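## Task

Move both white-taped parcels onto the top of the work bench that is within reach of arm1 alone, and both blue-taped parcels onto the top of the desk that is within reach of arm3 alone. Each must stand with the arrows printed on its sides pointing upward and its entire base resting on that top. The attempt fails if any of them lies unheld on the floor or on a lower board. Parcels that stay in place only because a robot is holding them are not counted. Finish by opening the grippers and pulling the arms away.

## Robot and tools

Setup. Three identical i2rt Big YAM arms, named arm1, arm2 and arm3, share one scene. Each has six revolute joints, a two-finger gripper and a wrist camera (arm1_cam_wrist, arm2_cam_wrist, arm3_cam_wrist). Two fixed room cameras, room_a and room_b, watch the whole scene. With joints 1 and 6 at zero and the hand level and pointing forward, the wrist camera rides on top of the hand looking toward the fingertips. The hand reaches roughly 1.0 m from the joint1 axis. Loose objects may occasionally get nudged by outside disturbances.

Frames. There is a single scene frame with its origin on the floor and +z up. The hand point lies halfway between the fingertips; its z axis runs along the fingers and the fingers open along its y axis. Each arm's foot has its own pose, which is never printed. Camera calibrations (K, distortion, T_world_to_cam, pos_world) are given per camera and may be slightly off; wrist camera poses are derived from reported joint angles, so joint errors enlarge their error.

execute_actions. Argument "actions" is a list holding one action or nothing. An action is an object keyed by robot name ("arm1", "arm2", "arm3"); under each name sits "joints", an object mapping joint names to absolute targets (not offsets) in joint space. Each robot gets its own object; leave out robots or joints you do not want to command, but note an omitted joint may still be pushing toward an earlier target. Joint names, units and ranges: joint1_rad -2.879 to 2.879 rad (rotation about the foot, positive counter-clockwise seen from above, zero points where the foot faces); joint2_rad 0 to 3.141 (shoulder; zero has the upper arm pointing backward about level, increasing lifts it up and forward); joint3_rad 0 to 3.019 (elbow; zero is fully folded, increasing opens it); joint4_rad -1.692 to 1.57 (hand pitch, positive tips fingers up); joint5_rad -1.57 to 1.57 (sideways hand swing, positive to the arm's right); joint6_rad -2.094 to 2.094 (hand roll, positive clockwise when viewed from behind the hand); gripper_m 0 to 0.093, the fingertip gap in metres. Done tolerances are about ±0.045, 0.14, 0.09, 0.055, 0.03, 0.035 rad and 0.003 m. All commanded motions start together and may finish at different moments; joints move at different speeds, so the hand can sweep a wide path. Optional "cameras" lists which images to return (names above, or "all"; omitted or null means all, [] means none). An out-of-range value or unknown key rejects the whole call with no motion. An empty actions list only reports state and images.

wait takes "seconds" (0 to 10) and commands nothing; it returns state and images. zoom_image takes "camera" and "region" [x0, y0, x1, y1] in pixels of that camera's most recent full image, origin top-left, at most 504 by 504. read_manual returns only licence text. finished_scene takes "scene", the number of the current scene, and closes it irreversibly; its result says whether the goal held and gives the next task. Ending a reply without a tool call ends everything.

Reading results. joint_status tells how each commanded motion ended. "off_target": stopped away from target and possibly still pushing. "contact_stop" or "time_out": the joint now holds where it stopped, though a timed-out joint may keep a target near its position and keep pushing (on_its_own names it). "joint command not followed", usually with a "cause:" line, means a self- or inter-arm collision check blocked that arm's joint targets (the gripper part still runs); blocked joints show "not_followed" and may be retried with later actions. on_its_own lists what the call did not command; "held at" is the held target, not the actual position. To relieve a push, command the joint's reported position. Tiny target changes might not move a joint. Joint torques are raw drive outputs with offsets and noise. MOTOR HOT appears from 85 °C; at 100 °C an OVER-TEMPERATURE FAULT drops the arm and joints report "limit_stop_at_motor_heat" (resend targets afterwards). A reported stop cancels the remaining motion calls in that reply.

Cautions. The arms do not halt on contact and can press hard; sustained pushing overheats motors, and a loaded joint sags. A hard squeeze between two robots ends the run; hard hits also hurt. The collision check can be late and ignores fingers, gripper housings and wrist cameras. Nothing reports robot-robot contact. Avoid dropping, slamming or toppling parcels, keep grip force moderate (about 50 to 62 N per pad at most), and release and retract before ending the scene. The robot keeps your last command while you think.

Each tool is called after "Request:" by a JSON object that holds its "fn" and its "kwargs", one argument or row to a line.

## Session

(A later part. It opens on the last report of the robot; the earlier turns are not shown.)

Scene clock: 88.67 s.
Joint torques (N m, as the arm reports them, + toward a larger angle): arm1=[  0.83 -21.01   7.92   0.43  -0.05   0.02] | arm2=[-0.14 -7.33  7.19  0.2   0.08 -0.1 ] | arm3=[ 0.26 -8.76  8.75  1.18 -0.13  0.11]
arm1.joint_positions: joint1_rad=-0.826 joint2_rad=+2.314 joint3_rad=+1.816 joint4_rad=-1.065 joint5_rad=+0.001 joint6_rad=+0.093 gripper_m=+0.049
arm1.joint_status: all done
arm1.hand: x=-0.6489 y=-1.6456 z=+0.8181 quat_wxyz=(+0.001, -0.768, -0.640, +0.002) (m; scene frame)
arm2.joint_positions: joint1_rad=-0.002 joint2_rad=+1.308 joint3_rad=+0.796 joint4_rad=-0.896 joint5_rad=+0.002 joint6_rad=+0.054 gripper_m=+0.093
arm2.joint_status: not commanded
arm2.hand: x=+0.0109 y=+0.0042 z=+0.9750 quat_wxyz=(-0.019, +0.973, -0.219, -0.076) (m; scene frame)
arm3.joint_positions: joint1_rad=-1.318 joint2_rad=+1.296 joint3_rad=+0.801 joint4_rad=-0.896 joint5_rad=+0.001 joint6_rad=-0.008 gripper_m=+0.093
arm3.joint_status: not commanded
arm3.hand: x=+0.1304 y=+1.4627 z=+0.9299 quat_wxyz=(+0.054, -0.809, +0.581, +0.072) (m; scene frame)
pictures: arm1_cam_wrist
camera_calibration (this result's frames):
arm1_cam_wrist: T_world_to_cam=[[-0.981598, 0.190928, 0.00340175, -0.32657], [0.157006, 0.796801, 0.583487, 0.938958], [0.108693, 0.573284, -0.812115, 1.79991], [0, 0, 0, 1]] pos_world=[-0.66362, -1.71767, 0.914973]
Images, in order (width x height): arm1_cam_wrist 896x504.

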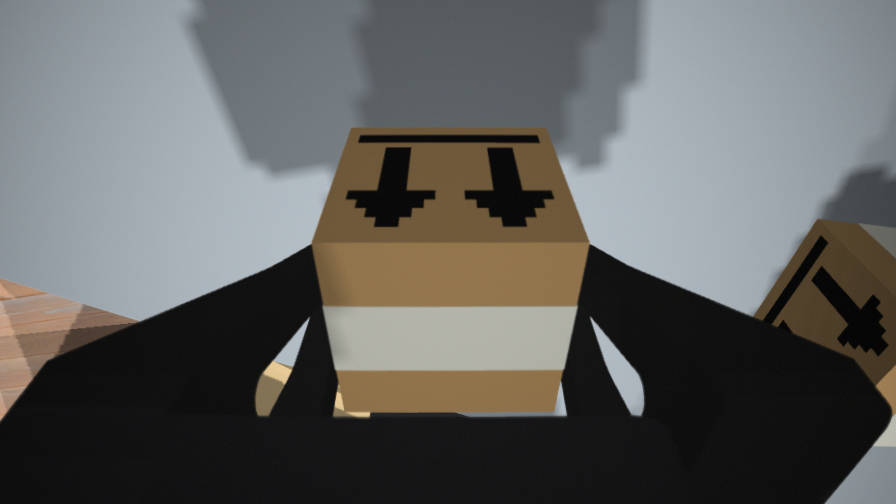

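Request:
{"fn": "execute_actions", "kwargs": {
  "actions": [
    {"arm1": {"joints": {"joint2_rad": 2.33, "joint3_rad": 1.788, "joint4_rad": -1.04}}}
  ],
  "cameras": ["arm1_cam_wrist"]
}}

Scene clock: 89.50 s.
Joint torques (N m, as the arm reports them, + toward a larger angle): arm1=[  0.81 -22.36   7.12   0.74  -0.05   0.02] | arm2=[-0.19 -7.41  7.19  0.14  0.07 -0.1 ] | arm3=[ 0.31 -8.78  8.75  1.18 -0.12  0.1 ]
arm1.joint_positions: joint1_rad=-0.826 joint2_rad=+2.314 joint3_rad=+1.791 joint4_rad=-1.047 joint5_rad=+0.001 joint6_rad=+0.093 gripper_m=+0.049
arm1.joint_status: all done
arm1.hand: x=-0.6484 y=-1.6390 z=+0.8097 quat_wxyz=(+0.004, -0.768, -0.640, -0.001) (m; scene frame)
arm2.joint_positions: joint1_rad=-0.002 joint2_rad=+1.308 joint3_rad=+0.796 joint4_rad=-0.896 joint5_rad=+0.002 joint6_rad=+0.054 gripper_m=+0.093
arm2.joint_status: not commanded
arm2.hand: x=+0.0109 y=+0.0042 z=+0.9750 quat_wxyz=(-0.019, +0.973, -0.219, -0.076) (m; scene frame)
arm3.joint_positions: joint1_rad=-1.318 joint2_rad=+1.296 joint3_rad=+0.801 joint4_rad=-0.896 joint5_rad=+0.001 joint6_rad=-0.008 gripper_m=+0.093
arm3.joint_status: not commanded
arm3.hand: x=+0.1304 y=+1.4627 z=+0.9299 quat_wxyz=(+0.054, -0.809, +0.581, +0.072) (m; scene frame)
pictures: arm1_cam_wrist
camera_calibration (this result's frames):
arm1_cam_wrist: T_world_to_cam=[[-0.981596, 0.190924, 0.00419832, -0.327912], [0.156635, 0.792339, 0.589631, 0.925949], [0.109248, 0.579437, -0.807662, 1.79611], [0, 0, 0, 1]] pos_world=[-0.663135, -1.71179, 0.906061]
Images, in order (width x height): arm1_cam_wrist 896x504.

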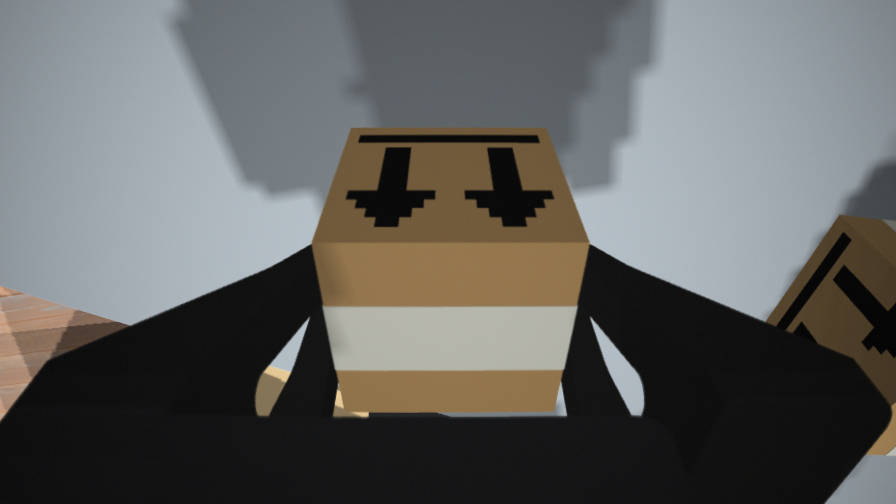

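Request:
{"fn": "execute_actions", "kwargs": {
  "actions": [
    {"arm1": {"joints": {"joint3_rad": 1.77, "joint4_rad": -1.02}}}
  ],
  "cameras": []
}}

Scene clock: 90.17 s.
Joint torques (N m, as the arm reports them, + toward a larger angle): arm1=[  0.91 -21.73   6.09   1.08  -0.07   0.02] | arm2=[-0.19 -7.34  7.21  0.16  0.08 -0.1 ] | arm3=[ 0.32 -8.74  8.74  1.19 -0.12  0.11]
arm1.joint_positions: joint1_rad=-0.826 joint2_rad=+2.314 joint3_rad=+1.787 joint4_rad=-1.035 joint5_rad=+0.001 joint6_rad=+0.093 gripper_m=+0.049
arm1.joint_status: all done
arm1.hand: x=-0.6485 y=-1.6403 z=+0.8086 quat_wxyz=(+0.001, -0.768, -0.640, +0.002) (m; scene frame)
arm2.joint_positions: joint1_rad=-0.002 joint2_rad=+1.308 joint3_rad=+0.796 joint4_rad=-0.896 joint5_rad=+0.002 joint6_rad=+0.054 gripper_m=+0.093
arm2.joint_status: not commanded
arm2.hand: x=+0.0109 y=+0.0042 z=+0.9750 quat_wxyz=(-0.019, +0.973, -0.219, -0.076) (m; scene frame)
arm3.joint_positions: joint1_rad=-1.318 joint2_rad=+1.296 joint3_rad=+0.801 joint4_rad=-0.896 joint5_rad=+0.001 joint6_rad=-0.008 gripper_m=+0.093
arm3.joint_status: not commanded
arm3.hand: x=+0.1304 y=+1.4627 z=+0.9299 quat_wxyz=(+0.054, -0.809, +0.581, +0.072) (m; scene frame)
pictures: none
No camera images: the call's "cameras" was empty. Leave "cameras" out to get every camera's image.

Contact. Release and lift.

Request:
{"fn": "execute_actions", "kwargs": {
  "actions": [
    {"arm1": {"joints": {"joint3_rad": 1.79, "joint4_rad": -1.035, "gripper_m": 0.093}}}
  ],
  "cameras": []
}}

Request:
{"fn": "execute_actions", "kwargs": {
  "actions": [
    {"arm1": {"joints": {"joint2_rad": 1.95}}}
  ]
}}

Scene clock: 91.13 s.
Joint torques (N m, as the arm reports them, + toward a larger angle): arm1=[  0.92 -21.83   7.58   0.59  -0.06   0.02] | arm2=[-0.18 -7.36  7.21  0.17  0.07 -0.1 ] | arm3=[ 0.3  -8.78  8.74  1.19 -0.12  0.1 ]
arm1.joint_positions: joint1_rad=-0.826 joint2_rad=+2.314 joint3_rad=+1.787 joint4_rad=-1.035 joint5_rad=+0.001 joint6_rad=+0.093 gripper_m=+0.093
arm1.joint_status: all done
arm1.hand: x=-0.6485 y=-1.6403 z=+0.8086 quat_wxyz=(+0.001, -0.768, -0.640, +0.002) (m; scene frame)
arm2.joint_positions: joint1_rad=-0.002 joint2_rad=+1.308 joint3_rad=+0.796 joint4_rad=-0.896 joint5_rad=+0.002 joint6_rad=+0.054 gripper_m=+0.093
arm2.joint_status: not commanded
arm2.hand: x=+0.0109 y=+0.0042 z=+0.9750 quat_wxyz=(-0.019, +0.973, -0.219, -0.076) (m; scene frame)
arm3.joint_positions: joint1_rad=-1.318 joint2_rad=+1.296 joint3_rad=+0.801 joint4_rad=-0.896 joint5_rad=+0.001 joint6_rad=-0.008 gripper_m=+0.093
arm3.joint_status: not commanded
arm3.hand: x=+0.1304 y=+1.4627 z=+0.9299 quat_wxyz=(+0.054, -0.809, +0.581, +0.072) (m; scene frame)
pictures: none
No camera images: the call's "cameras" was empty. Leave "cameras" out to get every camera's image.

Scene clock: 92.60 s.
Joint torques (N m, as the arm reports them, + toward a larger angle): arm1=[  0.83 -18.43   9.38   1.19  -0.05   0.02] | arm2=[-0.16 -7.35  7.2   0.17  0.07 -0.1 ] | arm3=[ 0.31 -8.81  8.73  1.18 -0.12  0.1 ]
arm1.joint_positions: joint1_rad=-0.826 joint2_rad=+1.924 joint3_rad=+1.787 joint4_rad=-1.035 joint5_rad=+0.001 joint6_rad=+0.093 gripper_m=+0.093
arm1.joint_status: all done
arm1.hand: x=-0.6504 y=-1.6720 z=+1.0667 quat_wxyz=(-0.137, -0.753, -0.628, +0.139) (m; scene frame)
arm2.joint_positions: joint1_rad=-0.002 joint2_rad=+1.308 joint3_rad=+0.796 joint4_rad=-0.896 joint5_rad=+0.002 joint6_rad=+0.054 gripper_m=+0.093
arm2.joint_status: not commanded
arm2.hand: x=+0.0109 y=+0.0042 z=+0.9750 quat_wxyz=(-0.019, +0.973, -0.219, -0.076) (m; scene frame)
arm3.joint_positions: joint1_rad=-1.318 joint2_rad=+1.296 joint3_rad=+0.801 joint4_rad=-0.896 joint5_rad=+0.001 joint6_rad=-0.008 gripper_m=+0.093
arm3.joint_status: not commanded
arm3.hand: x=+0.1304 y=+1.4627 z=+0.9299 quat_wxyz=(+0.054, -0.809, +0.581, +0.072) (m; scene frame)
pictures: arm1_cam_wrist, arm2_cam_wrist, arm3_cam_wrist, room_a, room_b
camera_calibration (this result's frames):
arm1_cam_wrist: T_world_to_cam=[[-0.98242, 0.183097, -0.036432, -0.294953], [0.169953, 0.95792, 0.23131, 1.46872], [0.0772513, 0.221052, -0.972198, 1.57852], [0, 0, 0, 1]] pos_world=[-0.661324, -1.70185, 1.18415]
arm2_cam_wrist: T_world_to_cam=[[0.428004, 0.903705, 0.0114359, -0.0229658], [0.804225, -0.386602, 0.451399, -0.441496], [0.412352, -0.184003, -0.892249, 0.987234], [0, 0, 0, 1]] pos_world=[-0.0421966, 0.0317256, 1.08041]
arm3_cam_wrist: T_world_to_cam=[[0.946538, 0.322565, -0.00425686, -0.592474], [0.294173, -0.857657, 0.421766, 0.827975], [0.132396, -0.40047, -0.906695, 1.53433], [0, 0, 0, 1]] pos_world=[0.114091, 1.51568, 1.03944]
Images, in order (width x height): arm1_cam_wrist 896x504, arm2_cam_wrist 896x504, arm3_cam_wrist 896x504, room_a 896x504, room_b 896x504.

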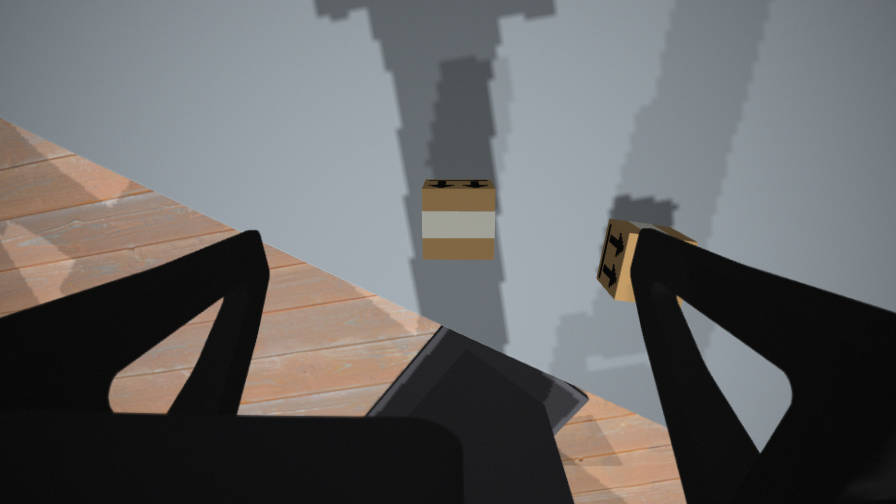

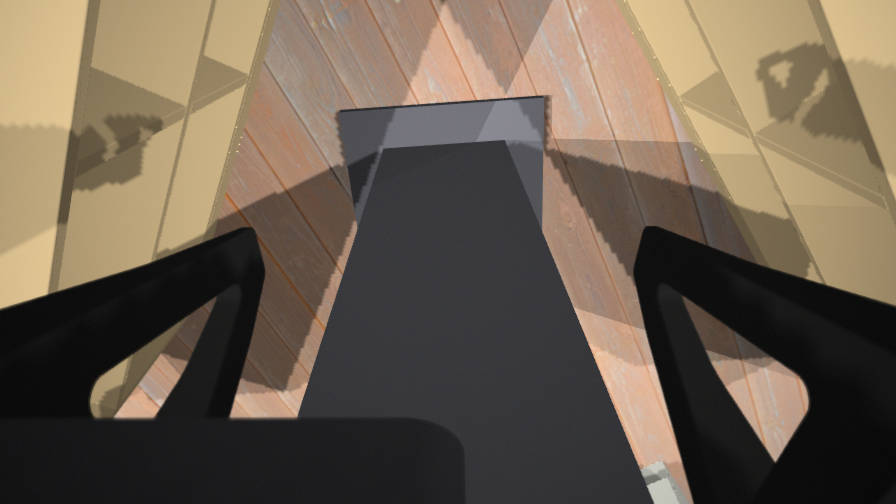

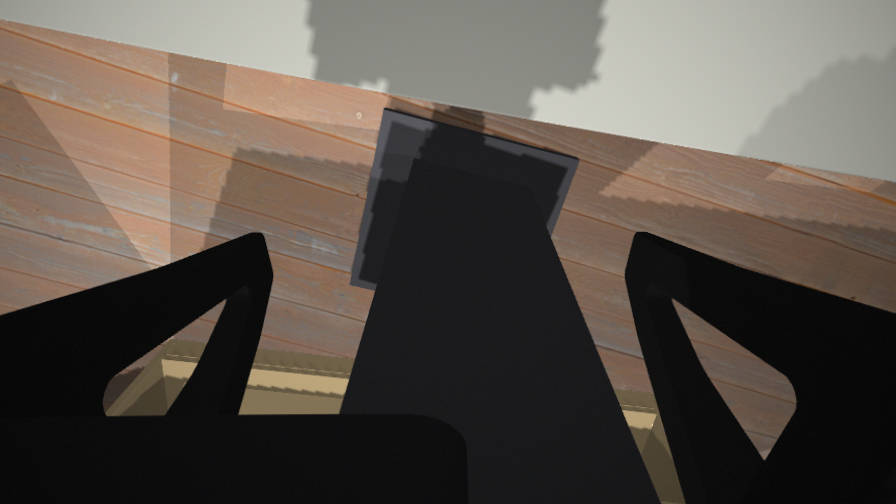

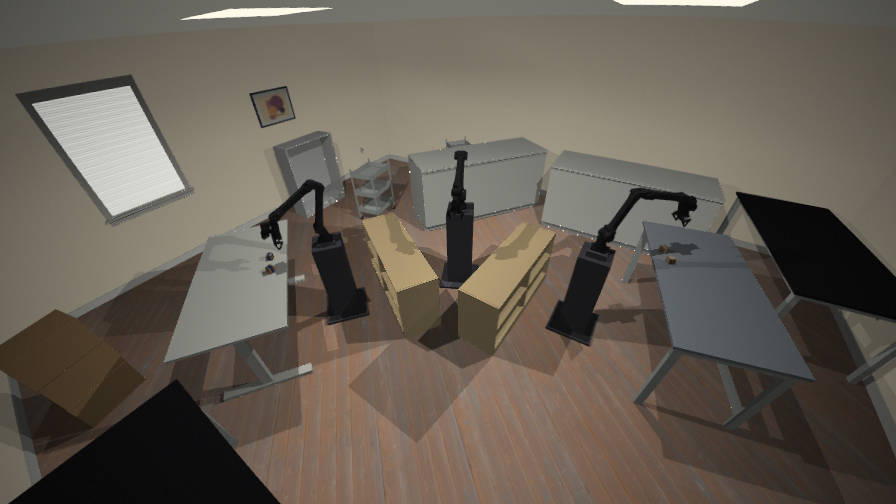

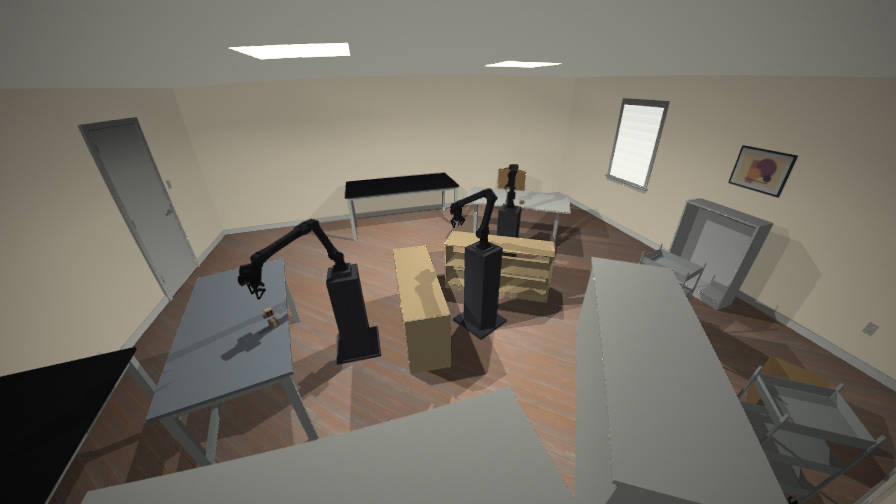

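Request:
{"fn": "zoom_image", "kwargs": {
  "camera": "room_a",
  "region": [230, 230, 310, 290]
}}

Region (230, 230, 310, 290) of room_a's 896x504 image, scaled by 6.300, with more detail than that image has; it fills the top 378 rows of this view, and the rest is white.

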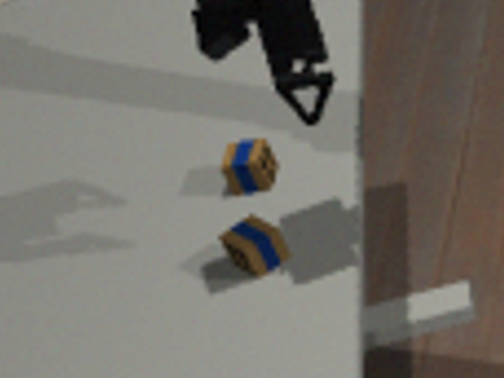

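Request:
{"fn": "finished_scene", "kwargs": {
  "scene": 1
}}

The scene is finished: the task was done.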